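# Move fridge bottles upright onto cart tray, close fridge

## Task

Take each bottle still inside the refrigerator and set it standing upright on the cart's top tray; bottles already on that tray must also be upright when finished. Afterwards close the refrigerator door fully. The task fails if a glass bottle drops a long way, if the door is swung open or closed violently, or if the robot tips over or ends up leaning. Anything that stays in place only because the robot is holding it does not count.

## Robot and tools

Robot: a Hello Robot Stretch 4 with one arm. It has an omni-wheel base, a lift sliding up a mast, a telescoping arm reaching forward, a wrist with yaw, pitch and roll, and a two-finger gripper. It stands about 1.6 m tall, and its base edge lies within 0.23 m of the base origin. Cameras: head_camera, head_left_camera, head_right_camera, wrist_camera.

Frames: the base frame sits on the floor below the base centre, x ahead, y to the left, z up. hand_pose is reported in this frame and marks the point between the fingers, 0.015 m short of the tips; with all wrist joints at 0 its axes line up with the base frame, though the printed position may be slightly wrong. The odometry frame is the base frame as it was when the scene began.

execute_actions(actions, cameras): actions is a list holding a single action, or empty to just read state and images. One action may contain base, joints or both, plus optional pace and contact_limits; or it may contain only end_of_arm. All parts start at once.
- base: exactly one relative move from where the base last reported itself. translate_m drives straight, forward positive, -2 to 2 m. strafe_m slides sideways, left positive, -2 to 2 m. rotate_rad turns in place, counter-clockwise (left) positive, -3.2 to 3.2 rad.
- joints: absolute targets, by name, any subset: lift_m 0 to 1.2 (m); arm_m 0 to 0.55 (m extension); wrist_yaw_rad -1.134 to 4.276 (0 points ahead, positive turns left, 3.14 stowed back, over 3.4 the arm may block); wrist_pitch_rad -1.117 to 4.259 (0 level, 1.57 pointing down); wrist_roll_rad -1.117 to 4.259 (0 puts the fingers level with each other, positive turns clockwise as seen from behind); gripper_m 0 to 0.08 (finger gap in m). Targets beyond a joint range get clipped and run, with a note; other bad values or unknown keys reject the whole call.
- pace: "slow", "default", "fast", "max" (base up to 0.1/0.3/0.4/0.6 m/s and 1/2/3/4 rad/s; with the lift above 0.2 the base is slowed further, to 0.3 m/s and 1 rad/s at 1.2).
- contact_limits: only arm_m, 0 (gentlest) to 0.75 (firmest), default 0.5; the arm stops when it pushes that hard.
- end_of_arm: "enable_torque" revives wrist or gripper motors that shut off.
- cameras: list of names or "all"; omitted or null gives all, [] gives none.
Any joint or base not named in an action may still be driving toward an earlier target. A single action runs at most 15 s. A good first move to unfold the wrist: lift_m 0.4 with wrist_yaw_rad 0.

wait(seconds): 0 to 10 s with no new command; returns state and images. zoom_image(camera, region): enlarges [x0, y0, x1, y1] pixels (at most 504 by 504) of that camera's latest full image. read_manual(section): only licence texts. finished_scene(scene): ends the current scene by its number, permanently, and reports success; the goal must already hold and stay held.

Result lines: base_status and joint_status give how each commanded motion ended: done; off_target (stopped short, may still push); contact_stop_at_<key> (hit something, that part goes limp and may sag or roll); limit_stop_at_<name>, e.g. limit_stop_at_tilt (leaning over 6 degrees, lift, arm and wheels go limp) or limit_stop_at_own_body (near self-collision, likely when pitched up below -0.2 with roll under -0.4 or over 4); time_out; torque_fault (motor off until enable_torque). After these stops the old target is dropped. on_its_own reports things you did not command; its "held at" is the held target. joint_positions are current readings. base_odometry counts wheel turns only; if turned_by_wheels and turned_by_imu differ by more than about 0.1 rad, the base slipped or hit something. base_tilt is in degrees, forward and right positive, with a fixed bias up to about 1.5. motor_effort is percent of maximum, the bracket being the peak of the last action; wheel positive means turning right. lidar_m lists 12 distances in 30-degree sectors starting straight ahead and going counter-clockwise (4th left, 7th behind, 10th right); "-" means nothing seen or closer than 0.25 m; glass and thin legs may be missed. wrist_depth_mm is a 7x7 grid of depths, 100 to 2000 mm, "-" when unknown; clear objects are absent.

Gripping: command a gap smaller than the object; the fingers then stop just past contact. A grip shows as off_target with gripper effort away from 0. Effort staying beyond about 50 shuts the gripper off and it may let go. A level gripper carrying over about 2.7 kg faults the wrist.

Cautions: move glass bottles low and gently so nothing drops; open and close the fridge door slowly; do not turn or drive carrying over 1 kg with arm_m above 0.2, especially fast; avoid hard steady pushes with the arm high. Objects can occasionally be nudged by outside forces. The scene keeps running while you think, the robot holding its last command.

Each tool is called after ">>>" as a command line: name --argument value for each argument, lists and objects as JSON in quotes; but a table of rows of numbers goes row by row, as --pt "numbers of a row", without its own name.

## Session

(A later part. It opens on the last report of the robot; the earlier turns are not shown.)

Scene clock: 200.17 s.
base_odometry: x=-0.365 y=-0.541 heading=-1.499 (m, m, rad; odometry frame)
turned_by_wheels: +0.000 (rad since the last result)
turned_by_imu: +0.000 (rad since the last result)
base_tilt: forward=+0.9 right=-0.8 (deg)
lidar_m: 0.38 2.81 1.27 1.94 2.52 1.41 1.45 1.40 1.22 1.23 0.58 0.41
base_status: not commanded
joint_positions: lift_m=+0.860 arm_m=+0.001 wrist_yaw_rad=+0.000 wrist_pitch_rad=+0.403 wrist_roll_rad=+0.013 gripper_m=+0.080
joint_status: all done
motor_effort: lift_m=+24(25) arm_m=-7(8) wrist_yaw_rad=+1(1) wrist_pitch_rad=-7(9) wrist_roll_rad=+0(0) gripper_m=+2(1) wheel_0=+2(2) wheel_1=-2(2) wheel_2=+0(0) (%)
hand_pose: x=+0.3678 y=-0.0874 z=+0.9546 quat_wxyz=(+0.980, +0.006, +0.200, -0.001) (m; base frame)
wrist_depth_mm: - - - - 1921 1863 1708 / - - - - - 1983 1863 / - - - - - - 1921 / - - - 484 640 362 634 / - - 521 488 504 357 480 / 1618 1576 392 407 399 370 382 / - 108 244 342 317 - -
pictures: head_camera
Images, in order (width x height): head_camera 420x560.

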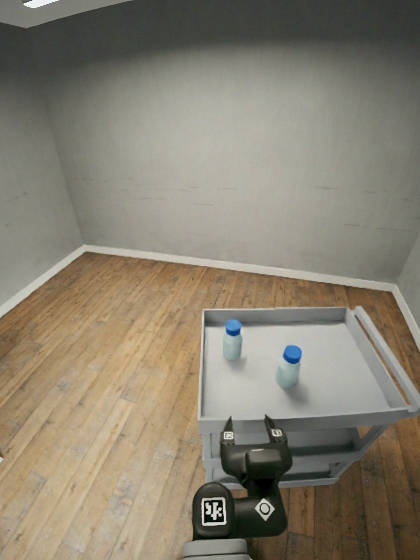

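>>> execute_actions --actions '[{"base":{"strafe_m":0.92},"pace":"fast"}]' --cameras '[]'

>>> execute_actions --actions '[{"base":{"rotate_rad":1.26},"joints":{"lift_m":0.52}}]' --cameras '[]'

>>> execute_actions --actions '[{"base":{"translate_m":0.3},"joints":{"arm_m":0.2}}]'

Scene clock: 220.10 s.
base_odometry: x=+0.553 y=-0.475 heading=-1.499 (m, m, rad; odometry frame)
turned_by_wheels: +0.000 (rad since the last result)
turned_by_imu: -0.002 (rad since the last result)
base_tilt: forward=+0.7 right=-0.7 (deg)
lidar_m: 2.75 0.56 0.84 1.06 1.92 1.95 1.34 1.40 2.10 1.54 0.95 2.73
base_status: done
joint_positions: lift_m=+0.860 arm_m=+0.001 wrist_yaw_rad=+0.000 wrist_pitch_rad=+0.403 wrist_roll_rad=+0.013 gripper_m=+0.080
joint_status: not commanded
motor_effort: lift_m=+23(24) arm_m=-7(7) wrist_yaw_rad=+0(1) wrist_pitch_rad=-6(5) wrist_roll_rad=+1(2) gripper_m=+3(1) wheel_0=+2(9) wheel_1=-1(11) wheel_2=+1(0) (%)
hand_pose: x=+0.3678 y=-0.0874 z=+0.9547 quat_wxyz=(+0.980, +0.006, +0.200, -0.001) (m; base frame)
wrist_depth_mm: 1618 - - - - - 1921 / 1661 - - - - - - / 1661 - - - - - - / 1756 - - - - - - / 1756 - - - 1983 1983 1863 / 1661 1576 1618 1576 1499 1537 1499 / - 108 715 1281 1255 - -
pictures: none
No camera images: the call's "cameras" was empty. Leave "cameras" out to get every camera's image.

Scene clock: 222.50 s.
base_odometry: x=+0.553 y=-0.475 heading=-0.239 (m, m, rad; odometry frame)
turned_by_wheels: +1.260 (rad since the last result)
turned_by_imu: +1.246 (rad since the last result)
base_tilt: forward=+0.7 right=-0.7 (deg)
lidar_m: 1.04 1.67 2.06 1.34 1.23 1.66 2.08 0.95 0.97 2.76 0.59 0.56
base_status: done
joint_positions: lift_m=+0.520 arm_m=+0.001 wrist_yaw_rad=+0.000 wrist_pitch_rad=+0.402 wrist_roll_rad=+0.013 gripper_m=+0.080
joint_status: all done
motor_effort: lift_m=+17(21) arm_m=-7(7) wrist_yaw_rad=+0(0) wrist_pitch_rad=-7(9) wrist_roll_rad=-1(2) gripper_m=+1(3) wheel_0=+0(5) wheel_1=+1(8) wheel_2=+1(5) (%)
hand_pose: x=+0.3678 y=-0.0874 z=+0.6152 quat_wxyz=(+0.980, +0.006, +0.200, -0.001) (m; base frame)
wrist_depth_mm: 1229 1205 1042 1138 891 544 404 / 1281 1281 1025 1205 931 564 410 / 1366 1366 854 1281 866 580 407 / 1464 1430 960 1366 991 591 415 / 1397 1397 1078 1160 1008 597 418 / 1098 1118 976 1008 991 525 421 / - 109 517 904 854 - -
pictures: none
No camera images: the call's "cameras" was empty. Leave "cameras" out to get every camera's image.

Scene clock: 224.97 s.
base_odometry: x=+0.845 y=-0.546 heading=-0.239 (m, m, rad; odometry frame)
turned_by_wheels: +0.000 (rad since the last result)
turned_by_imu: +0.000 (rad since the last result)
base_tilt: forward=+0.7 right=-0.8 (deg)
lidar_m: 0.75 1.36 1.85 1.94 1.32 1.65 2.39 1.18 1.31 2.75 0.38 0.52
base_status: done
joint_positions: lift_m=+0.520 arm_m=+0.199 wrist_yaw_rad=+0.000 wrist_pitch_rad=+0.402 wrist_roll_rad=+0.013 gripper_m=+0.080
joint_status: all done
motor_effort: lift_m=+17(17) arm_m=+6(8) wrist_yaw_rad=+0(1) wrist_pitch_rad=-8(8) wrist_roll_rad=+0(1) gripper_m=+1(1) wheel_0=+0(5) wheel_1=-1(5) wheel_2=+2(9) (%)
hand_pose: x=+0.5654 y=-0.0874 z=+0.6152 quat_wxyz=(+0.980, +0.006, +0.200, -0.001) (m; base frame)
wrist_depth_mm: 312 473 683 699 691 459 340 / 314 469 732 723 715 473 345 / 330 466 750 699 603 488 351 / 349 452 504 466 427 442 370 / 370 399 421 866 778 466 392 / 415 433 831 878 842 439 415 / - 109 442 750 699 - -
pictures: head_camera, head_left_camera, head_right_camera, wrist_camera
Images, in order (width x height): head_camera 420x560, head_left_camera 420x672, head_right_camera 420x672, wrist_camera 616x392.

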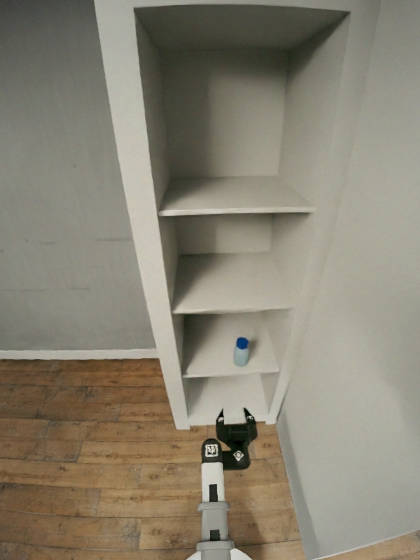

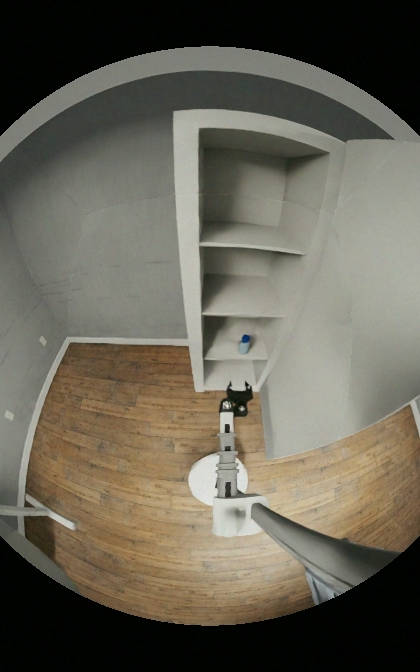

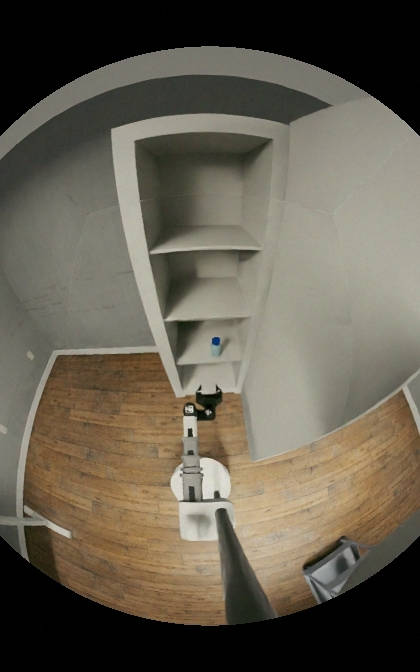

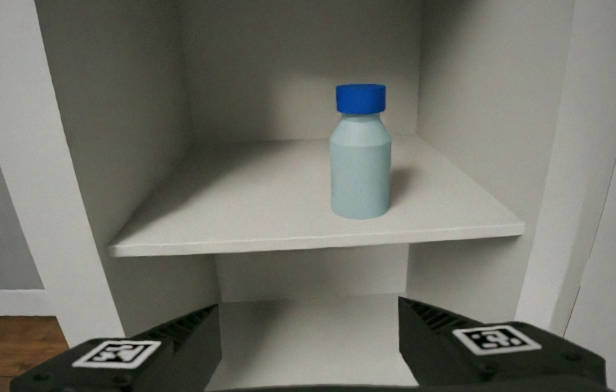

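>>> execute_actions --actions '[{"base":{"strafe_m":-0.069},"joints":{"arm_m":0.36,"lift_m":0.507}}]' --cameras '["wrist_camera"]'

Scene clock: 234.43 s.
base_odometry: x=+0.828 y=-0.613 heading=-0.239 (m, m, rad; odometry frame)
turned_by_wheels: +0.000 (rad since the last result)
turned_by_imu: +0.001 (rad since the last result)
base_tilt: forward=+0.8 right=-0.8 (deg)
lidar_m: 0.72 0.77 1.86 2.03 1.40 1.76 2.38 1.16 1.27 2.67 0.31 0.42
base_status: done
joint_positions: lift_m=+0.507 arm_m=+0.359 wrist_yaw_rad=+0.000 wrist_pitch_rad=+0.402 wrist_roll_rad=+0.013 gripper_m=+0.080
joint_status: all done
motor_effort: lift_m=+17(17) arm_m=+6(7) wrist_yaw_rad=+0(1) wrist_pitch_rad=-7(8) wrist_roll_rad=+0(1) gripper_m=+2(1) wheel_0=-1(8) wheel_1=+1(5) wheel_2=+0(2) (%)
hand_pose: x=+0.7254 y=-0.0874 z=+0.6022 quat_wxyz=(+0.980, +0.006, +0.200, -0.001) (m; base frame)
wrist_depth_mm: 413 535 549 549 549 327 244 / 413 559 569 564 569 340 248 / 413 585 609 244 597 347 252 / 410 488 473 248 452 353 256 / 357 351 347 263 334 312 258 / 276 277 272 268 265 258 251 / - 109 203 699 247 - -
pictures: wrist_camera
Images, in order (width x height): wrist_camera 616x392.

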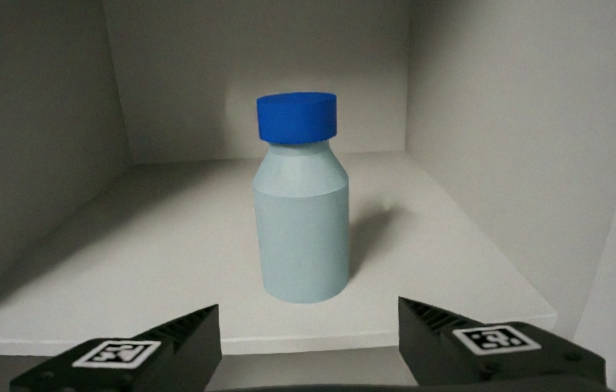

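>>> execute_actions --actions '[{"joints":{"arm_m":0.45}}]' --cameras '["wrist_camera"]'

Scene clock: 240.77 s.
base_odometry: x=+0.828 y=-0.613 heading=-0.239 (m, m, rad; odometry frame)
turned_by_wheels: +0.000 (rad since the last result)
turned_by_imu: +0.000 (rad since the last result)
base_tilt: forward=+0.9 right=-0.9 (deg)
lidar_m: 0.76 0.77 1.89 2.03 1.41 1.77 2.39 1.15 1.28 2.67 0.32 0.42
base_status: not commanded
joint_positions: lift_m=+0.507 arm_m=+0.449 wrist_yaw_rad=+0.000 wrist_pitch_rad=+0.402 wrist_roll_rad=+0.013 gripper_m=+0.080
joint_status: all done
motor_effort: lift_m=+17(17) arm_m=+6(6) wrist_yaw_rad=+0(0) wrist_pitch_rad=-8(7) wrist_roll_rad=-1(1) gripper_m=+2(2) wheel_0=-1(0) wheel_1=+1(1) wheel_2=+0(0) (%)
hand_pose: x=+0.8154 y=-0.0874 z=+0.6022 quat_wxyz=(+0.980, +0.006, +0.200, -0.001) (m; base frame)
wrist_depth_mm: 413 459 466 473 469 327 243 / 410 484 488 488 496 338 246 / 415 517 508 152 525 345 251 / 410 488 442 160 449 351 256 / 355 351 329 162 317 312 256 / 274 274 198 167 254 258 242 / - 109 175 180 198 - -
pictures: wrist_camera
Images, in order (width x height): wrist_camera 616x392.

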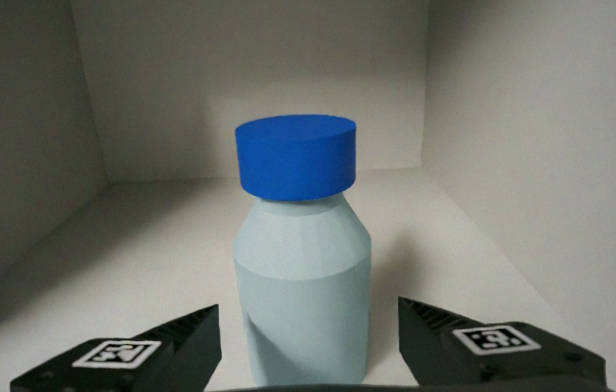

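>>> execute_actions --actions '[{"base":{"strafe_m":0.004},"joints":{"arm_m":0.508},"pace":"slow"}]' --cameras '["wrist_camera"]'

>>> execute_actions --actions '[{"joints":{"gripper_m":0.04}}]' --cameras '["wrist_camera"]'

>>> execute_actions --actions '[{"joints":{"lift_m":0.53},"pace":"slow"}]' --cameras '["wrist_camera"]'

Scene clock: 249.43 s.
base_odometry: x=+0.829 y=-0.609 heading=-0.239 (m, m, rad; odometry frame)
turned_by_wheels: +0.000 (rad since the last result)
turned_by_imu: +0.000 (rad since the last result)
base_tilt: forward=+0.8 right=-0.8 (deg)
lidar_m: 0.76 0.78 1.88 2.01 1.41 1.78 2.40 1.13 1.26 2.68 0.32 0.43
base_status: done
joint_positions: lift_m=+0.507 arm_m=+0.507 wrist_yaw_rad=+0.000 wrist_pitch_rad=+0.402 wrist_roll_rad=+0.013 gripper_m=+0.080
joint_status: all done
motor_effort: lift_m=+17(17) arm_m=+7(7) wrist_yaw_rad=+0(0) wrist_pitch_rad=-8(7) wrist_roll_rad=-1(0) gripper_m=+2(2) wheel_0=-2(5) wheel_1=+2(4) wheel_2=+0(1) (%)
hand_pose: x=+0.8734 y=-0.0874 z=+0.6022 quat_wxyz=(+0.980, +0.006, +0.200, -0.001) (m; base frame)
wrist_depth_mm: 399 410 413 413 421 334 247 / 410 430 436 439 445 342 250 / 407 455 455 452 466 353 257 / 404 473 415 107 415 357 260 / 355 353 329 - 314 314 263 / 274 274 136 110 125 257 248 / - 109 120 108 115 - -
pictures: wrist_camera
Images, in order (width x height): wrist_camera 616x392.

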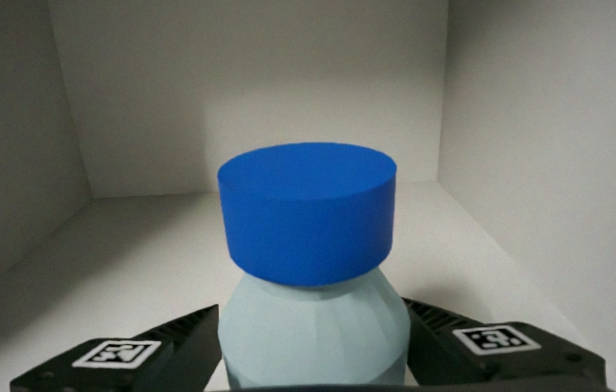

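Scene clock: 250.33 s.
base_odometry: x=+0.829 y=-0.609 heading=-0.239 (m, m, rad; odometry frame)
turned_by_wheels: +0.000 (rad since the last result)
turned_by_imu: +0.000 (rad since the last result)
base_tilt: forward=+0.9 right=-0.9 (deg)
lidar_m: 0.75 0.79 1.88 1.98 1.38 1.77 2.38 1.15 1.28 2.68 0.32 0.42
base_status: not commanded
joint_positions: lift_m=+0.507 arm_m=+0.507 wrist_yaw_rad=+0.000 wrist_pitch_rad=+0.402 wrist_roll_rad=+0.013 gripper_m=+0.069
joint_status: gripper_m off_target (ended at +0.069, target +0.040)
on_its_own: gripper_m is held at +0.064, not at your +0.040, by its contact guard: the fingers met something
motor_effort: lift_m=+17(17) arm_m=+6(6) wrist_yaw_rad=+1(1) wrist_pitch_rad=-7(9) wrist_roll_rad=+1(1) gripper_m=-37(40) wheel_0=-3(2) wheel_1=+1(2) wheel_2=+0(0) (%)
hand_pose: x=+0.8734 y=-0.0875 z=+0.6022 quat_wxyz=(+0.980, +0.006, +0.200, -0.001) (m; base frame)
wrist_depth_mm: 402 407 413 413 421 332 246 / 410 427 433 436 436 343 250 / 410 455 455 452 459 353 255 / 404 473 413 107 415 357 259 / 357 351 314 - 315 315 263 / 276 274 131 109 127 258 247 / 231 109 113 108 114 - -
pictures: wrist_camera
Images, in order (width x height): wrist_camera 616x392.

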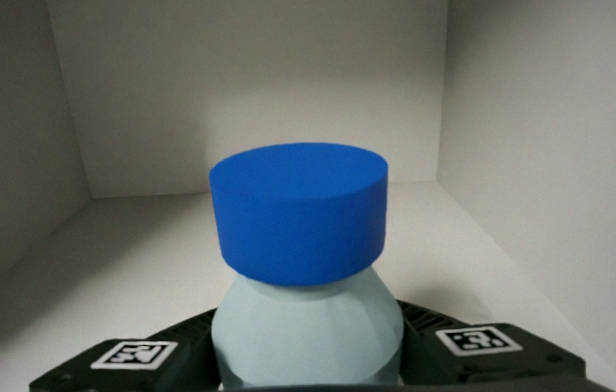

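Scene clock: 251.30 s.
base_odometry: x=+0.829 y=-0.609 heading=-0.239 (m, m, rad; odometry frame)
turned_by_wheels: +0.000 (rad since the last result)
turned_by_imu: +0.000 (rad since the last result)
base_tilt: forward=+0.9 right=-0.7 (deg)
lidar_m: 0.74 0.75 1.86 2.03 1.39 1.81 2.39 1.17 1.29 2.69 0.32 0.45
base_status: not commanded
joint_positions: lift_m=+0.530 arm_m=+0.507 wrist_yaw_rad=+0.000 wrist_pitch_rad=+0.405 wrist_roll_rad=+0.013 gripper_m=+0.069
joint_status: all done
on_its_own: gripper_m is held at +0.064, not at your +0.040, by its contact guard: the fingers met something
motor_effort: lift_m=+26(24) arm_m=+6(6) wrist_yaw_rad=+1(1) wrist_pitch_rad=-14(15) wrist_roll_rad=-1(1) gripper_m=-39(38) wheel_0=-2(2) wheel_1=+1(1) wheel_2=+0(0) (%)
hand_pose: x=+0.8732 y=-0.0875 z=+0.6240 quat_wxyz=(+0.980, +0.006, +0.201, -0.001) (m; base frame)
wrist_depth_mm: 402 404 413 415 418 332 247 / 410 430 436 439 445 343 250 / 410 455 452 452 455 351 256 / 404 480 455 107 462 359 260 / 375 389 349 - 349 338 262 / 304 304 131 110 127 287 265 / 258 109 113 108 114 - -
pictures: wrist_camera
Images, in order (width x height): wrist_camera 616x392.

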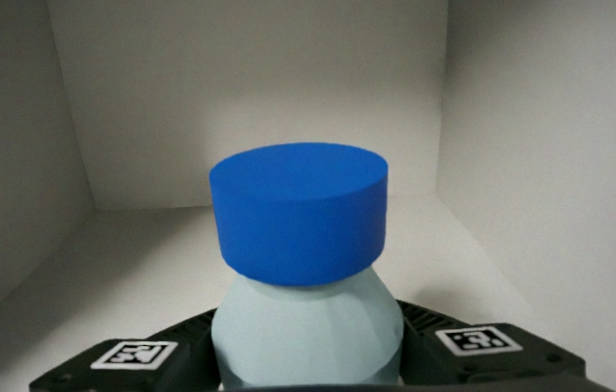

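>>> execute_actions --actions '[{"base":{"translate_m":-0.35},"joints":{"arm_m":0.0}}]' --cameras '[]'

>>> execute_actions --actions '[{"base":{"rotate_rad":-1.26},"joints":{"lift_m":0.92},"pace":"slow"}]' --cameras '["wrist_camera"]'

>>> execute_actions --actions '[{"base":{"strafe_m":-0.853}}]'

Scene clock: 264.13 s.
base_odometry: x=+0.489 y=-0.526 heading=-0.239 (m, m, rad; odometry frame)
turned_by_wheels: +0.000 (rad since the last result)
turned_by_imu: +0.001 (rad since the last result)
base_tilt: forward=+0.7 right=-0.8 (deg)
lidar_m: 1.09 1.70 2.14 1.26 1.29 1.79 2.03 0.90 0.91 2.66 2.40 0.54
base_status: done
joint_positions: lift_m=+0.530 arm_m=+0.001 wrist_yaw_rad=+0.000 wrist_pitch_rad=+0.405 wrist_roll_rad=+0.013 gripper_m=+0.069
joint_status: all done
on_its_own: gripper_m is held at +0.064, not at your +0.040, by its contact guard: the fingers met something
motor_effort: lift_m=+25(25) arm_m=-7(6) wrist_yaw_rad=+1(1) wrist_pitch_rad=-14(16) wrist_roll_rad=-1(0) gripper_m=-38(39) wheel_0=+0(4) wheel_1=+0(6) wheel_2=+0(9) (%)
hand_pose: x=+0.3675 y=-0.0875 z=+0.6240 quat_wxyz=(+0.980, +0.006, +0.201, -0.001) (m; base frame)
wrist_depth_mm: 1255 1229 1160 1182 788 424 319 / 1336 1308 1255 1229 831 439 322 / 1397 1397 946 878 788 452 327 / 1537 1499 917 107 715 459 334 / 1430 1430 976 - 723 466 336 / 1118 1118 131 110 127 433 336 / 946 109 113 108 114 - -
pictures: none
No camera images: the call's "cameras" was empty. Leave "cameras" out to get every camera's image.

Scene clock: 267.77 s.
base_odometry: x=+0.489 y=-0.526 heading=-1.499 (m, m, rad; odometry frame)
turned_by_wheels: -1.260 (rad since the last result)
turned_by_imu: -1.245 (rad since the last result)
base_tilt: forward=+0.8 right=-0.8 (deg)
lidar_m: 2.71 0.56 0.70 1.08 2.00 2.02 1.47 1.49 2.05 1.36 0.86 2.67
base_status: done
joint_positions: lift_m=+0.920 arm_m=+0.001 wrist_yaw_rad=+0.000 wrist_pitch_rad=+0.405 wrist_roll_rad=+0.013 gripper_m=+0.069
joint_status: all done
on_its_own: gripper_m is held at +0.064, not at your +0.040, by its contact guard: the fingers met something
motor_effort: lift_m=+26(28) arm_m=-7(7) wrist_yaw_rad=+0(1) wrist_pitch_rad=-15(15) wrist_roll_rad=-1(0) gripper_m=-39(37) wheel_0=+3(4) wheel_1=+1(5) wheel_2=+0(5) (%)
hand_pose: x=+0.3676 y=-0.0874 z=+1.0140 quat_wxyz=(+0.980, +0.006, +0.201, -0.001) (m; base frame)
wrist_depth_mm: 1661 - - - - - 1863 / 1708 - - - - - - / 1756 - - - - - - / 1756 - - 107 - - - / 1756 - 1921 - 1921 - 1983 / 1618 1708 131 109 126 1576 1537 / 1430 109 113 108 114 - -
pictures: wrist_camera
Images, in order (width x height): wrist_camera 616x392.

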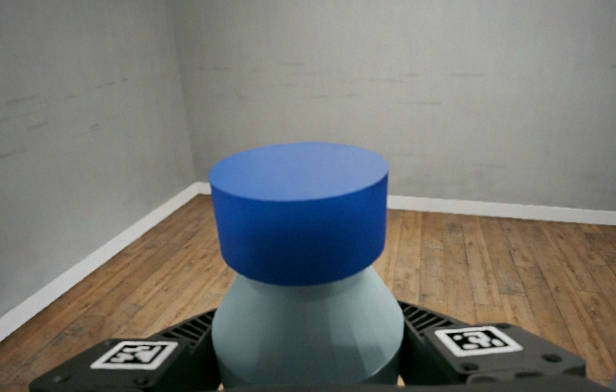

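Scene clock: 271.93 s.
base_odometry: x=-0.361 y=-0.588 heading=-1.499 (m, m, rad; odometry frame)
turned_by_wheels: +0.000 (rad since the last result)
turned_by_imu: +0.004 (rad since the last result)
base_tilt: forward=+0.8 right=-0.8 (deg)
lidar_m: 0.34 2.78 1.22 1.91 2.59 1.46 1.49 1.40 1.24 1.24 0.47 0.38
base_status: done
joint_positions: lift_m=+0.920 arm_m=+0.001 wrist_yaw_rad=+0.000 wrist_pitch_rad=+0.405 wrist_roll_rad=+0.013 gripper_m=+0.069
joint_status: not commanded
on_its_own: gripper_m is held at +0.064, not at your +0.040, by its contact guard: the fingers met something
motor_effort: lift_m=+24(26) arm_m=-7(7) wrist_yaw_rad=+0(0) wrist_pitch_rad=-13(15) wrist_roll_rad=-1(2) gripper_m=-38(38) wheel_0=+0(10) wheel_1=+2(7) wheel_2=+0(1) (%)
hand_pose: x=+0.3676 y=-0.0874 z=+1.0141 quat_wxyz=(+0.980, +0.006, +0.201, -0.001) (m; base frame)
wrist_depth_mm: - - - - 1921 1808 1661 / - - - - - 1863 1756 / - - - - - - 1921 / - - - 107 634 - 1983 / - - 1921 - 569 539 580 / 1708 1661 131 110 127 330 455 / 1397 109 113 108 114 - -
pictures: head_camera, head_left_camera, head_right_camera, wrist_camera
Images, in order (width x height): head_camera 420x560, head_left_camera 420x672, head_right_camera 420x672, wrist_camera 616x392.

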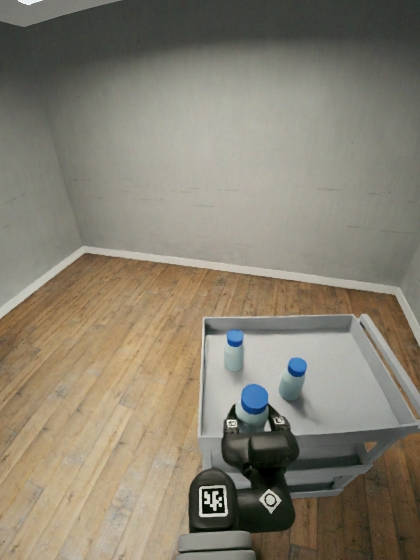

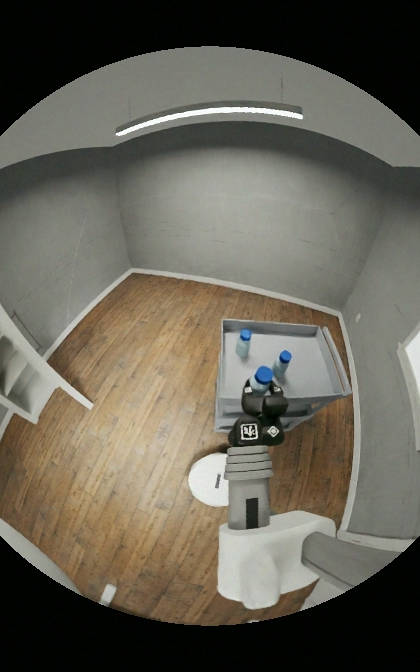

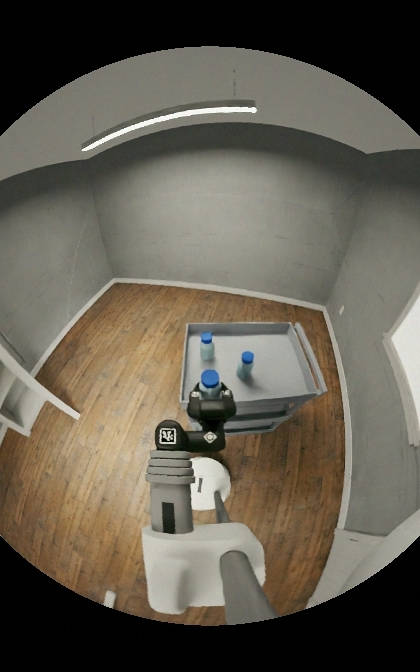

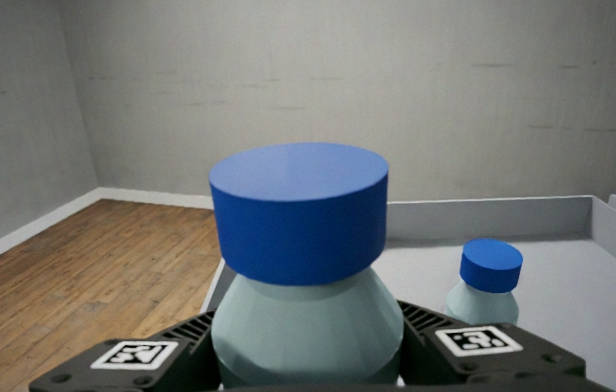

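>>> execute_actions --actions '[{"joints":{"arm_m":0.185}}]' --cameras '[]'

>>> execute_actions --actions '[{"joints":{"lift_m":0.80}}]' --cameras '["head_camera","head_right_camera","wrist_camera"]'

Scene clock: 282.67 s.
base_odometry: x=-0.361 y=-0.588 heading=-1.499 (m, m, rad; odometry frame)
turned_by_wheels: +0.000 (rad since the last result)
turned_by_imu: +0.000 (rad since the last result)
base_tilt: forward=+0.7 right=-0.6 (deg)
lidar_m: 0.34 2.76 1.27 1.89 2.60 1.50 1.48 1.39 1.24 1.24 0.49 0.37
base_status: not commanded
joint_positions: lift_m=+0.920 arm_m=+0.184 wrist_yaw_rad=+0.000 wrist_pitch_rad=+0.405 wrist_roll_rad=+0.013 gripper_m=+0.069
joint_status: all done
on_its_own: gripper_m is held at +0.064, not at your +0.040, by its contact guard: the fingers met something
motor_effort: lift_m=+24(24) arm_m=+6(5) wrist_yaw_rad=-1(0) wrist_pitch_rad=-15(15) wrist_roll_rad=+1(2) gripper_m=-39(38) wheel_0=+0(0) wheel_1=+2(2) wheel_2=+0(0) (%)
hand_pose: x=+0.5503 y=-0.0874 z=+1.0141 quat_wxyz=(+0.980, +0.006, +0.201, -0.001) (m; base frame)
wrist_depth_mm: - - - 1863 1808 1661 1576 / - - - - 1808 1661 1576 / - - - - 1921 1863 1756 / - - - 107 - 1921 1808 / - - 1921 - 455 - 1863 / 1661 1661 131 110 126 459 455 / 1430 109 113 108 114 - -
pictures: none
No camera images: the call's "cameras" was empty. Leave "cameras" out to get every camera's image.

Scene clock: 284.20 s.
base_odometry: x=-0.361 y=-0.588 heading=-1.499 (m, m, rad; odometry frame)
turned_by_wheels: +0.000 (rad since the last result)
turned_by_imu: +0.000 (rad since the last result)
base_tilt: forward=+0.8 right=-0.9 (deg)
lidar_m: 0.35 2.79 1.27 1.92 2.59 1.48 1.47 1.41 1.25 1.23 0.50 0.37
base_status: not commanded
joint_positions: lift_m=+0.800 arm_m=+0.184 wrist_yaw_rad=+0.000 wrist_pitch_rad=+0.405 wrist_roll_rad=+0.013 gripper_m=+0.069
joint_status: all done
on_its_own: gripper_m is held at +0.064, not at your +0.040, by its contact guard: the fingers met something
motor_effort: lift_m=+18(24) arm_m=+6(6) wrist_yaw_rad=+0(0) wrist_pitch_rad=-15(15) wrist_roll_rad=+0(1) gripper_m=-38(38) wheel_0=+0(0) wheel_1=+2(2) wheel_2=+0(0) (%)
hand_pose: x=+0.5502 y=-0.0874 z=+0.8946 quat_wxyz=(+0.980, +0.006, +0.201, -0.001) (m; base frame)
wrist_depth_mm: - - - 1863 1708 1618 1576 / - - - - 1808 1756 1618 / - - - - 1983 1863 1708 / - - 342 107 413 415 413 / 1983 1921 310 - 364 373 366 / 1464 253 131 109 126 298 291 / 1255 109 114 108 114 - -
pictures: head_camera, head_right_camera, wrist_camera
Images, in order (width x height): head_camera 420x560, head_right_camera 420x672, wrist_camera 616x392.

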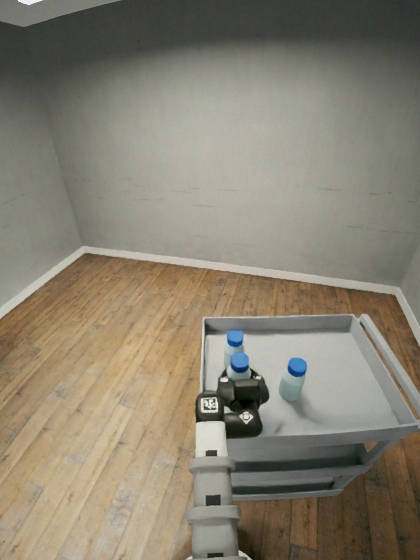

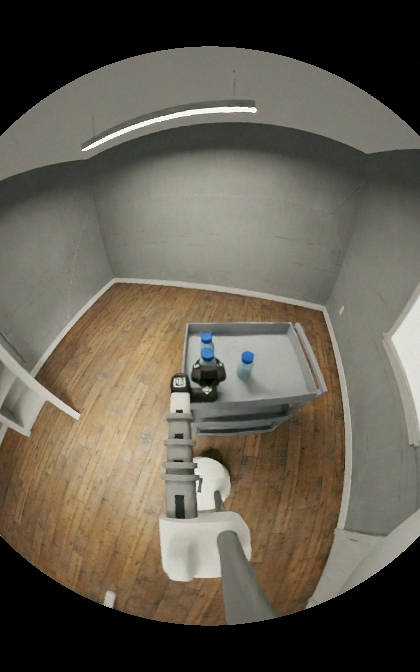

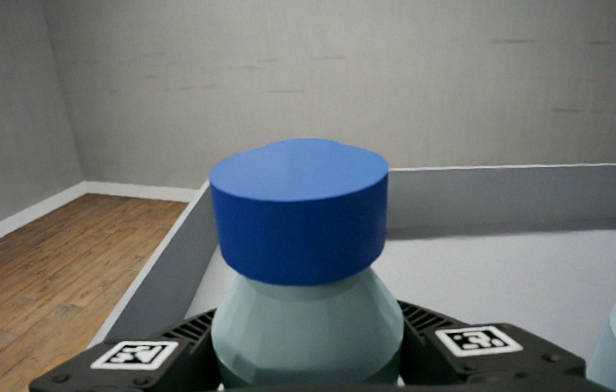

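>>> execute_actions --actions '[{"joints":{"lift_m":0.771},"pace":"slow"}]' --cameras '["wrist_camera"]'

Scene clock: 294.50 s.
base_odometry: x=-0.361 y=-0.588 heading=-1.499 (m, m, rad; odometry frame)
turned_by_wheels: +0.000 (rad since the last result)
turned_by_imu: +0.000 (rad since the last result)
base_tilt: forward=+0.8 right=-0.9 (deg)
lidar_m: 0.34 2.77 1.26 1.90 2.59 1.49 1.48 1.40 1.23 1.23 0.50 0.36
base_status: not commanded
joint_positions: lift_m=+0.771 arm_m=+0.184 wrist_yaw_rad=+0.000 wrist_pitch_rad=+0.404 wrist_roll_rad=+0.013 gripper_m=+0.069
joint_status: all done
on_its_own: gripper_m is held at +0.064, not at your +0.040, by its contact guard: the fingers met something
motor_effort: lift_m=+18(22) arm_m=+6(6) wrist_yaw_rad=+0(0) wrist_pitch_rad=-12(15) wrist_roll_rad=+1(2) gripper_m=-37(39) wheel_0=+0(0) wheel_1=+2(2) wheel_2=+0(0) (%)
hand_pose: x=+0.5503 y=-0.0874 z=+0.8658 quat_wxyz=(+0.980, +0.006, +0.201, -0.001) (m; base frame)
wrist_depth_mm: - - - 1808 1808 1618 1618 / - - - - 1808 1756 1618 / - - - 202 1863 1756 1708 / - - 314 107 404 407 399 / 1921 262 309 - 312 322 319 / 1397 219 131 110 126 258 252 / 151 109 113 108 114 - -
pictures: wrist_camera
Images, in order (width x height): wrist_camera 616x392.

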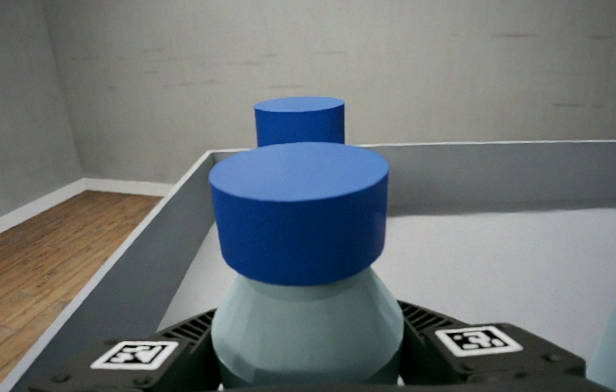

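>>> execute_actions --actions '[{"joints":{"gripper_m":0.08}}]' --cameras '[]'

>>> execute_actions --actions '[{"joints":{"lift_m":0.82}}]' --cameras '["wrist_camera"]'

>>> execute_actions --actions '[{"joints":{"arm_m":0.0,"lift_m":0.86}}]'

Scene clock: 301.03 s.
base_odometry: x=-0.361 y=-0.588 heading=-1.499 (m, m, rad; odometry frame)
turned_by_wheels: +0.000 (rad since the last result)
turned_by_imu: +0.000 (rad since the last result)
base_tilt: forward=+0.8 right=-0.9 (deg)
lidar_m: 0.34 2.76 1.24 1.89 2.58 1.48 1.48 1.40 1.24 1.22 0.48 0.33
base_status: not commanded
joint_positions: lift_m=+0.771 arm_m=+0.184 wrist_yaw_rad=+0.000 wrist_pitch_rad=+0.403 wrist_roll_rad=+0.013 gripper_m=+0.080
joint_status: all done
motor_effort: lift_m=+18(17) arm_m=+6(6) wrist_yaw_rad=+0(1) wrist_pitch_rad=-8(13) wrist_roll_rad=+1(0) gripper_m=+2(37) wheel_0=+0(0) wheel_1=+2(2) wheel_2=+0(0) (%)
hand_pose: x=+0.5504 y=-0.0874 z=+0.8661 quat_wxyz=(+0.980, +0.006, +0.200, -0.001) (m; base frame)
wrist_depth_mm: - - - 1921 1756 1661 1576 / - - - - 1808 1756 1661 / - - - 202 1863 1756 1708 / - - 310 107 404 410 404 / 1863 262 310 - 315 327 322 / 1430 218 133 109 129 259 255 / - 108 117 108 115 - -
pictures: none
No camera images: the call's "cameras" was empty. Leave "cameras" out to get every camera's image.

Scene clock: 302.13 s.
base_odometry: x=-0.361 y=-0.588 heading=-1.499 (m, m, rad; odometry frame)
turned_by_wheels: +0.000 (rad since the last result)
turned_by_imu: +0.000 (rad since the last result)
base_tilt: forward=+0.8 right=-0.9 (deg)
lidar_m: 0.33 2.80 1.26 1.91 2.57 1.48 1.47 1.37 1.25 1.25 0.51 0.35
base_status: not commanded
joint_positions: lift_m=+0.820 arm_m=+0.184 wrist_yaw_rad=+0.000 wrist_pitch_rad=+0.403 wrist_roll_rad=+0.013 gripper_m=+0.080
joint_status: all done
motor_effort: lift_m=+24(29) arm_m=+6(6) wrist_yaw_rad=+0(0) wrist_pitch_rad=-7(9) wrist_roll_rad=+0(1) gripper_m=+3(2) wheel_0=+0(0) wheel_1=+2(2) wheel_2=+0(0) (%)
hand_pose: x=+0.5504 y=-0.0874 z=+0.9146 quat_wxyz=(+0.980, +0.006, +0.200, -0.001) (m; base frame)
wrist_depth_mm: - - - 1921 1756 1661 1537 / - - - - 1808 1756 1618 / - - - - - 1808 1708 / - - - 234 430 424 418 / - - 399 235 427 413 404 / 1537 1499 147 129 147 330 325 / - 109 129 113 129 - -
pictures: wrist_camera
Images, in order (width x height): wrist_camera 616x392.

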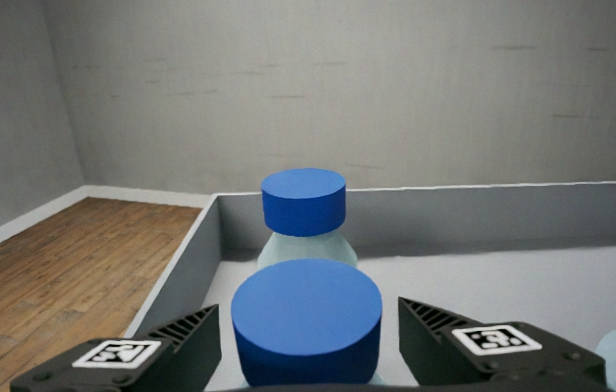

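Scene clock: 303.77 s.
base_odometry: x=-0.361 y=-0.588 heading=-1.499 (m, m, rad; odometry frame)
turned_by_wheels: +0.000 (rad since the last result)
turned_by_imu: +0.000 (rad since the last result)
base_tilt: forward=+0.8 right=-0.8 (deg)
lidar_m: 0.34 2.78 1.25 1.89 2.60 1.47 1.45 1.39 1.24 1.23 0.50 0.36
base_status: not commanded
joint_positions: lift_m=+0.860 arm_m=+0.001 wrist_yaw_rad=+0.000 wrist_pitch_rad=+0.403 wrist_roll_rad=+0.013 gripper_m=+0.080
joint_status: all done
motor_effort: lift_m=+24(26) arm_m=-7(6) wrist_yaw_rad=+0(1) wrist_pitch_rad=-7(7) wrist_roll_rad=+2(0) gripper_m=+3(2) wheel_0=-1(0) wheel_1=+2(2) wheel_2=+0(0) (%)
hand_pose: x=+0.3678 y=-0.0874 z=+0.9546 quat_wxyz=(+0.980, +0.006, +0.200, -0.001) (m; base frame)
wrist_depth_mm: - - - - 1983 1808 1661 / - - - - - 1863 1808 / - - - - - - 1863 / - - - 410 615 585 597 / - - 517 314 500 314 473 / 1618 1576 394 325 402 315 384 / - 109 245 332 319 - -
pictures: head_camera, head_left_camera, head_right_camera, wrist_camera
Images, in order (width x height): head_camera 420x560, head_left_camera 420x672, head_right_camera 420x672, wrist_camera 616x392.

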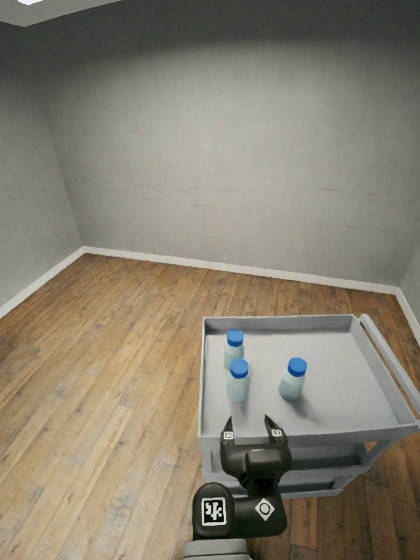

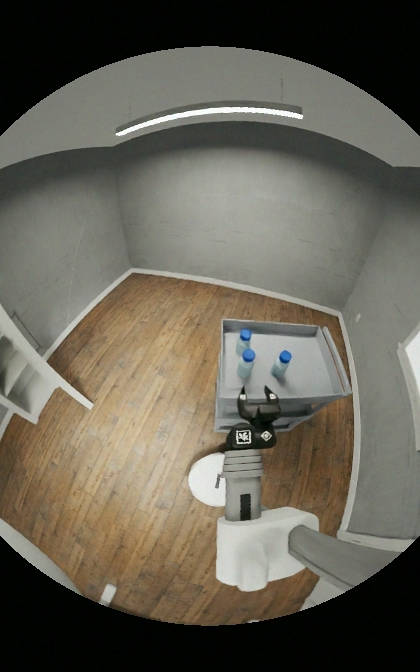

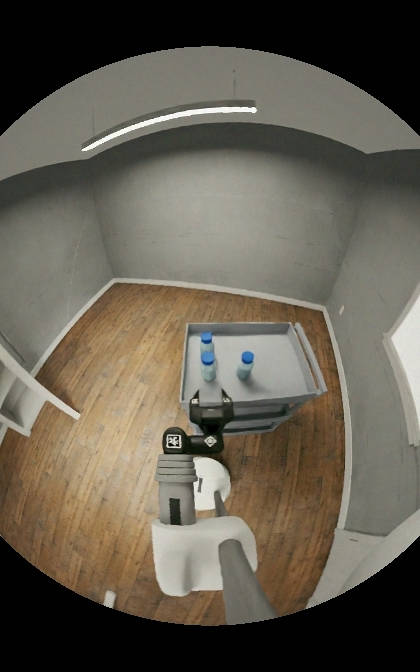

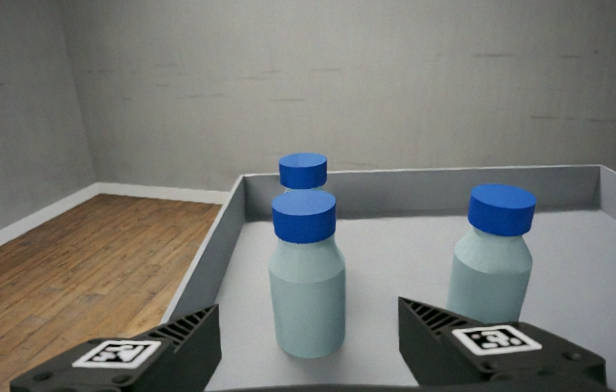

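>>> execute_actions --actions '[{"base":{"strafe_m":0.735},"pace":"fast"}]' --cameras '[]'

>>> execute_actions --actions '[{"base":{"translate_m":0.85},"joints":{"lift_m":0.3,"wrist_pitch_rad":0,"gripper_m":0.0},"pace":"fast"}]' --cameras '[]'

>>> execute_actions --actions '[{"base":{"rotate_rad":2.065}}]'

Scene clock: 345.87 s.
base_odometry: x=+0.372 y=-0.535 heading=-1.499 (m, m, rad; odometry frame)
turned_by_wheels: +0.000 (rad since the last result)
turned_by_imu: -0.001 (rad since the last result)
base_tilt: forward=+0.8 right=-0.8 (deg)
lidar_m: 2.65 0.65 0.61 1.17 2.09 2.05 1.49 1.55 1.93 1.33 0.78 0.98
base_status: done
joint_positions: lift_m=+0.860 arm_m=+0.001 wrist_yaw_rad=+0.000 wrist_pitch_rad=+0.403 wrist_roll_rad=+0.013 gripper_m=+0.080
joint_status: not commanded
motor_effort: lift_m=+24(24) arm_m=-7(7) wrist_yaw_rad=+0(0) wrist_pitch_rad=-8(8) wrist_roll_rad=+0(1) gripper_m=+0(1) wheel_0=+1(10) wheel_1=-2(8) wheel_2=-1(1) (%)
hand_pose: x=+0.3678 y=-0.0874 z=+0.9547 quat_wxyz=(+0.980, +0.006, +0.200, -0.001) (m; base frame)
wrist_depth_mm: 1863 - - - - - 1921 / 1808 - - - - - - / 1863 - - - - - - / 1808 - - - - - - / 1808 - - - 1921 1921 1921 / 1618 1576 1576 1576 1537 1499 1499 / - 108 723 1366 1255 - -
pictures: none
No camera images: the call's "cameras" was empty. Leave "cameras" out to get every camera's image.

Scene clock: 349.47 s.
base_odometry: x=+0.433 y=-1.382 heading=-1.499 (m, m, rad; odometry frame)
turned_by_wheels: +0.000 (rad since the last result)
turned_by_imu: -0.001 (rad since the last result)
base_tilt: forward=+0.8 right=-0.8 (deg)
lidar_m: 1.85 1.73 1.51 0.82 0.51 2.85 2.48 2.46 0.72 0.67 2.07 1.81
base_status: done
joint_positions: lift_m=+0.300 arm_m=+0.001 wrist_yaw_rad=+0.000 wrist_pitch_rad=+0.003 wrist_roll_rad=+0.013 gripper_m=+0.000
joint_status: all done
motor_effort: lift_m=+17(20) arm_m=-7(7) wrist_yaw_rad=+0(0) wrist_pitch_rad=-6(12) wrist_roll_rad=+0(0) gripper_m=-2(2) wheel_0=-1(5) wheel_1=+0(7) wheel_2=+0(10) (%)
hand_pose: x=+0.3847 y=-0.0874 z=+0.4779 quat_wxyz=(+1.000, +0.006, +0.001, +0.000) (m; base frame)
wrist_depth_mm: 1576 1863 1808 1618 1537 1464 1366 / 1576 1808 1808 1661 1537 1430 1397 / 1618 1921 1756 1708 1537 1464 1336 / 1576 1863 1808 1661 1537 1464 1366 / 1618 1921 1756 1661 1537 1430 1366 / 1537 1808 1708 1618 1499 1430 1366 / 1255 1229 1182 - - 1098 1078
pictures: none
No camera images: the call's "cameras" was empty. Leave "cameras" out to get every camera's image.

Scene clock: 351.77 s.
base_odometry: x=+0.433 y=-1.382 heading=+0.566 (m, m, rad; odometry frame)
turned_by_wheels: +2.065 (rad since the last result)
turned_by_imu: +2.043 (rad since the last result)
base_tilt: forward=+0.8 right=-0.8 (deg)
lidar_m: 0.49 2.85 2.10 2.45 0.71 0.68 2.12 1.82 1.86 1.73 1.50 0.87
base_status: done
joint_positions: lift_m=+0.300 arm_m=+0.001 wrist_yaw_rad=+0.000 wrist_pitch_rad=+0.003 wrist_roll_rad=+0.013 gripper_m=+0.000
joint_status: not commanded
motor_effort: lift_m=+18(17) arm_m=-7(7) wrist_yaw_rad=+0(0) wrist_pitch_rad=-8(10) wrist_roll_rad=+0(1) gripper_m=-2(2) wheel_0=+1(7) wheel_1=+0(7) wheel_2=+1(7) (%)
hand_pose: x=+0.3847 y=-0.0874 z=+0.4779 quat_wxyz=(+1.000, +0.006, +0.001, +0.000) (m; base frame)
wrist_depth_mm: - 347 407 504 661 1060 1098 / - 347 404 500 654 1060 1078 / - 345 404 496 647 1025 1078 / - 345 402 496 640 1008 1060 / - 342 399 488 634 1008 1078 / 1863 342 397 445 634 1008 1078 / 1255 345 359 - - 991 1042
pictures: head_camera, head_left_camera, head_right_camera, wrist_camera
Images, in order (width x height): head_camera 420x560, head_left_camera 420x672, head_right_camera 420x672, wrist_camera 616x392.

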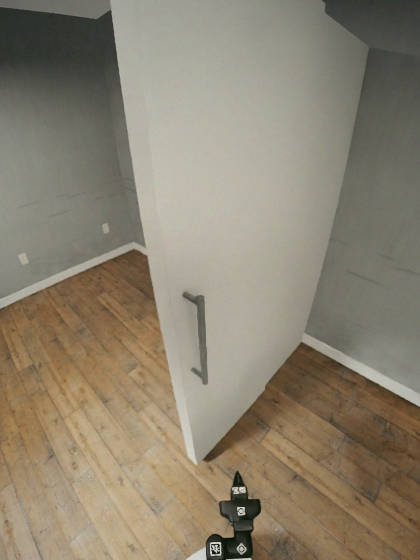

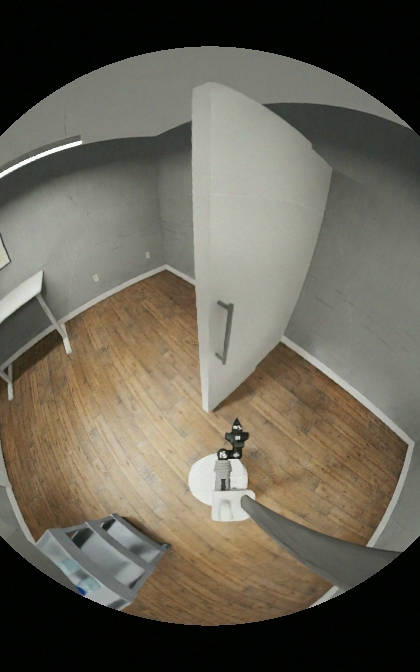

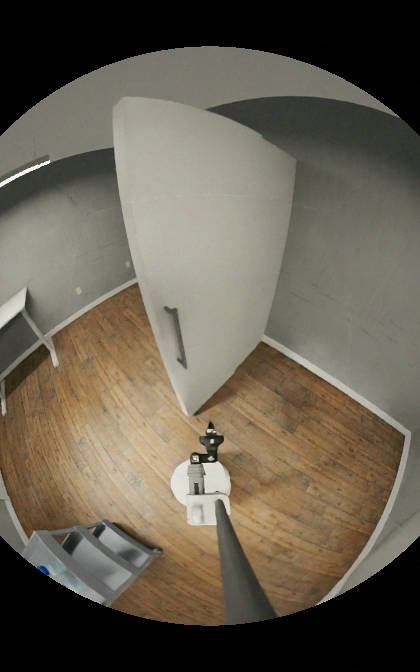

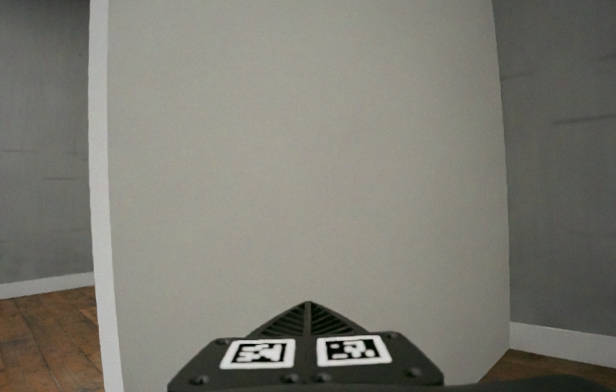

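>>> execute_actions --actions '[{"base":{"strafe_m":0.08},"joints":{"arm_m":0.2}}]' --cameras '[]'

>>> execute_actions --actions '[{"base":{"translate_m":0.25},"pace":"slow"}]'

Scene clock: 363.93 s.
base_odometry: x=+0.390 y=-1.315 heading=+0.566 (m, m, rad; odometry frame)
turned_by_wheels: +0.000 (rad since the last result)
turned_by_imu: +0.000 (rad since the last result)
base_tilt: forward=+0.7 right=-0.9 (deg)
lidar_m: 0.50 2.80 2.03 2.40 0.68 0.66 2.20 1.89 1.88 1.81 1.56 0.76
base_status: done
joint_positions: lift_m=+0.300 arm_m=+0.199 wrist_yaw_rad=+0.000 wrist_pitch_rad=+0.003 wrist_roll_rad=+0.013 gripper_m=+0.000
joint_status: all done
motor_effort: lift_m=+18(18) arm_m=+6(7) wrist_yaw_rad=-1(1) wrist_pitch_rad=-8(8) wrist_roll_rad=+0(0) gripper_m=-3(3) wheel_0=-1(7) wheel_1=+1(6) wheel_2=+1(1) (%)
hand_pose: x=+0.5824 y=-0.0874 z=+0.4779 quat_wxyz=(+1.000, +0.006, +0.001, +0.000) (m; base frame)
wrist_depth_mm: 132 149 180 224 297 449 878 / 132 149 179 222 291 433 891 / 132 149 179 221 287 424 878 / 132 148 178 220 285 415 878 / 131 148 177 218 283 413 842 / 132 147 175 196 279 410 820 / 132 145 160 - - 410 759
pictures: none
No camera images: the call's "cameras" was empty. Leave "cameras" out to get every camera's image.

Scene clock: 367.73 s.
base_odometry: x=+0.601 y=-1.181 heading=+0.567 (m, m, rad; odometry frame)
turned_by_wheels: +0.000 (rad since the last result)
turned_by_imu: +0.000 (rad since the last result)
base_tilt: forward=+0.7 right=-0.9 (deg)
lidar_m: 0.57 0.62 1.93 2.18 0.93 0.84 2.43 2.08 2.07 1.60 1.39 0.69
base_status: done
joint_positions: lift_m=+0.300 arm_m=+0.199 wrist_yaw_rad=-0.001 wrist_pitch_rad=+0.002 wrist_roll_rad=+0.013 gripper_m=+0.000
joint_status: not commanded
motor_effort: lift_m=+18(18) arm_m=+6(6) wrist_yaw_rad=+1(19) wrist_pitch_rad=-8(7) wrist_roll_rad=-1(0) gripper_m=-2(1) wheel_0=+2(4) wheel_1=+1(5) wheel_2=-1(9) (%)
hand_pose: x=+0.5824 y=-0.0875 z=+0.4779 quat_wxyz=(+1.000, +0.006, +0.001, +0.000) (m; base frame)
wrist_depth_mm: 217 226 236 245 256 267 277 / 217 225 235 245 255 267 277 / 219 226 236 245 255 265 277 / 217 225 235 244 254 266 277 / 216 224 235 244 254 265 276 / 216 224 234 238 253 265 274 / 216 223 229 - - 264 274
pictures: head_camera, head_left_camera, head_right_camera, wrist_camera
Images, in order (width x height): head_camera 420x560, head_left_camera 420x672, head_right_camera 420x672, wrist_camera 616x392.

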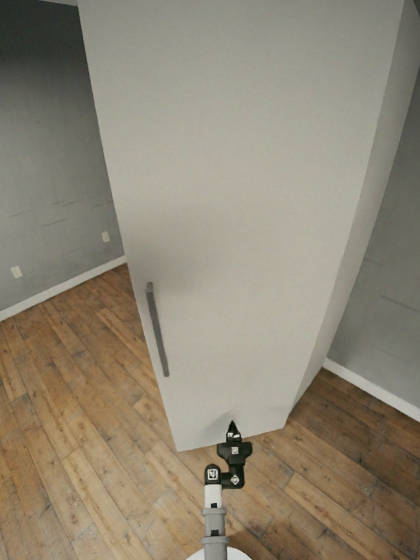

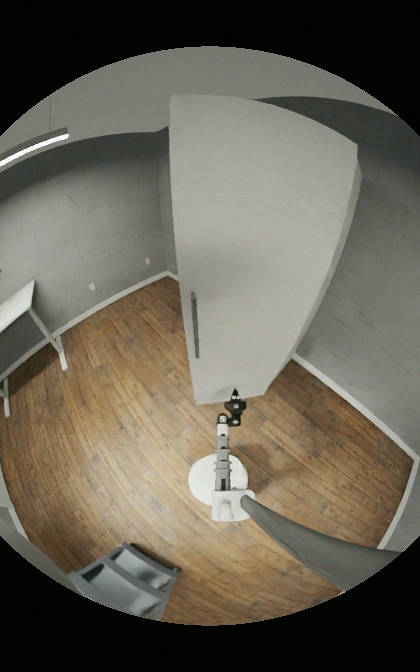

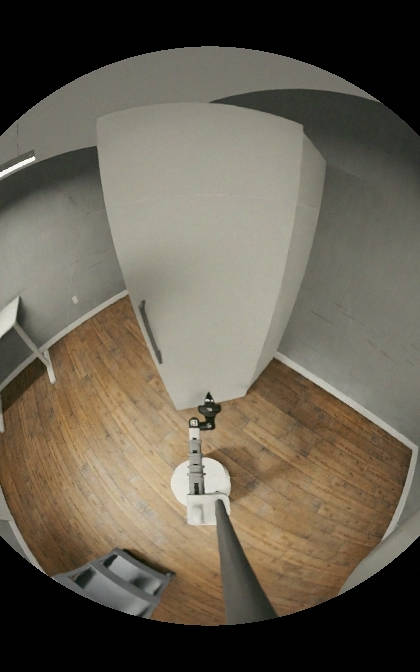

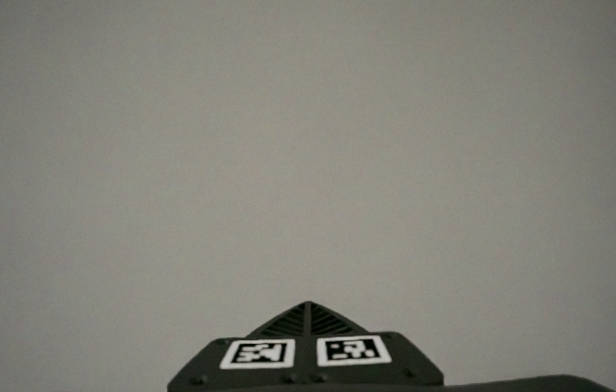

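>>> execute_actions --actions '[]' --cameras '["head_camera"]'

Scene clock: 381.00 s.
base_odometry: x=+0.601 y=-1.181 heading=+0.567 (m, m, rad; odometry frame)
turned_by_wheels: +0.000 (rad since the last result)
turned_by_imu: +0.000 (rad since the last result)
base_tilt: forward=+0.8 right=-0.8 (deg)
lidar_m: 0.91 2.62 1.90 2.17 0.90 0.85 2.37 2.07 2.05 1.61 1.37 0.81
base_status: done
joint_positions: lift_m=+0.300 arm_m=+0.199 wrist_yaw_rad=-0.001 wrist_pitch_rad=+0.002 wrist_roll_rad=+0.013 gripper_m=+0.000
joint_status: not commanded
motor_effort: lift_m=+18(18) arm_m=+6(6) wrist_yaw_rad=+1(19) wrist_pitch_rad=-8(7) wrist_roll_rad=+2(0) gripper_m=-2(1) wheel_0=+2(4) wheel_1=+0(5) wheel_2=-1(9) (%)
hand_pose: x=+0.5824 y=-0.0875 z=+0.4779 quat_wxyz=(+1.000, +0.006, +0.001, +0.000) (m; base frame)
wrist_depth_mm: - - 1863 591 480 399 357 / - - 1863 591 488 402 357 / - - 1921 597 484 404 355 / - - 1983 597 492 407 357 / 1983 - 1983 609 492 407 357 / 1863 1808 1661 554 492 410 362 / 1255 1229 1182 - - 413 362
pictures: head_camera
Images, in order (width x height): head_camera 420x560.

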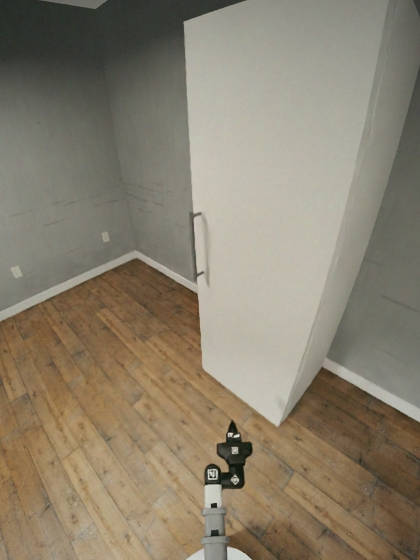

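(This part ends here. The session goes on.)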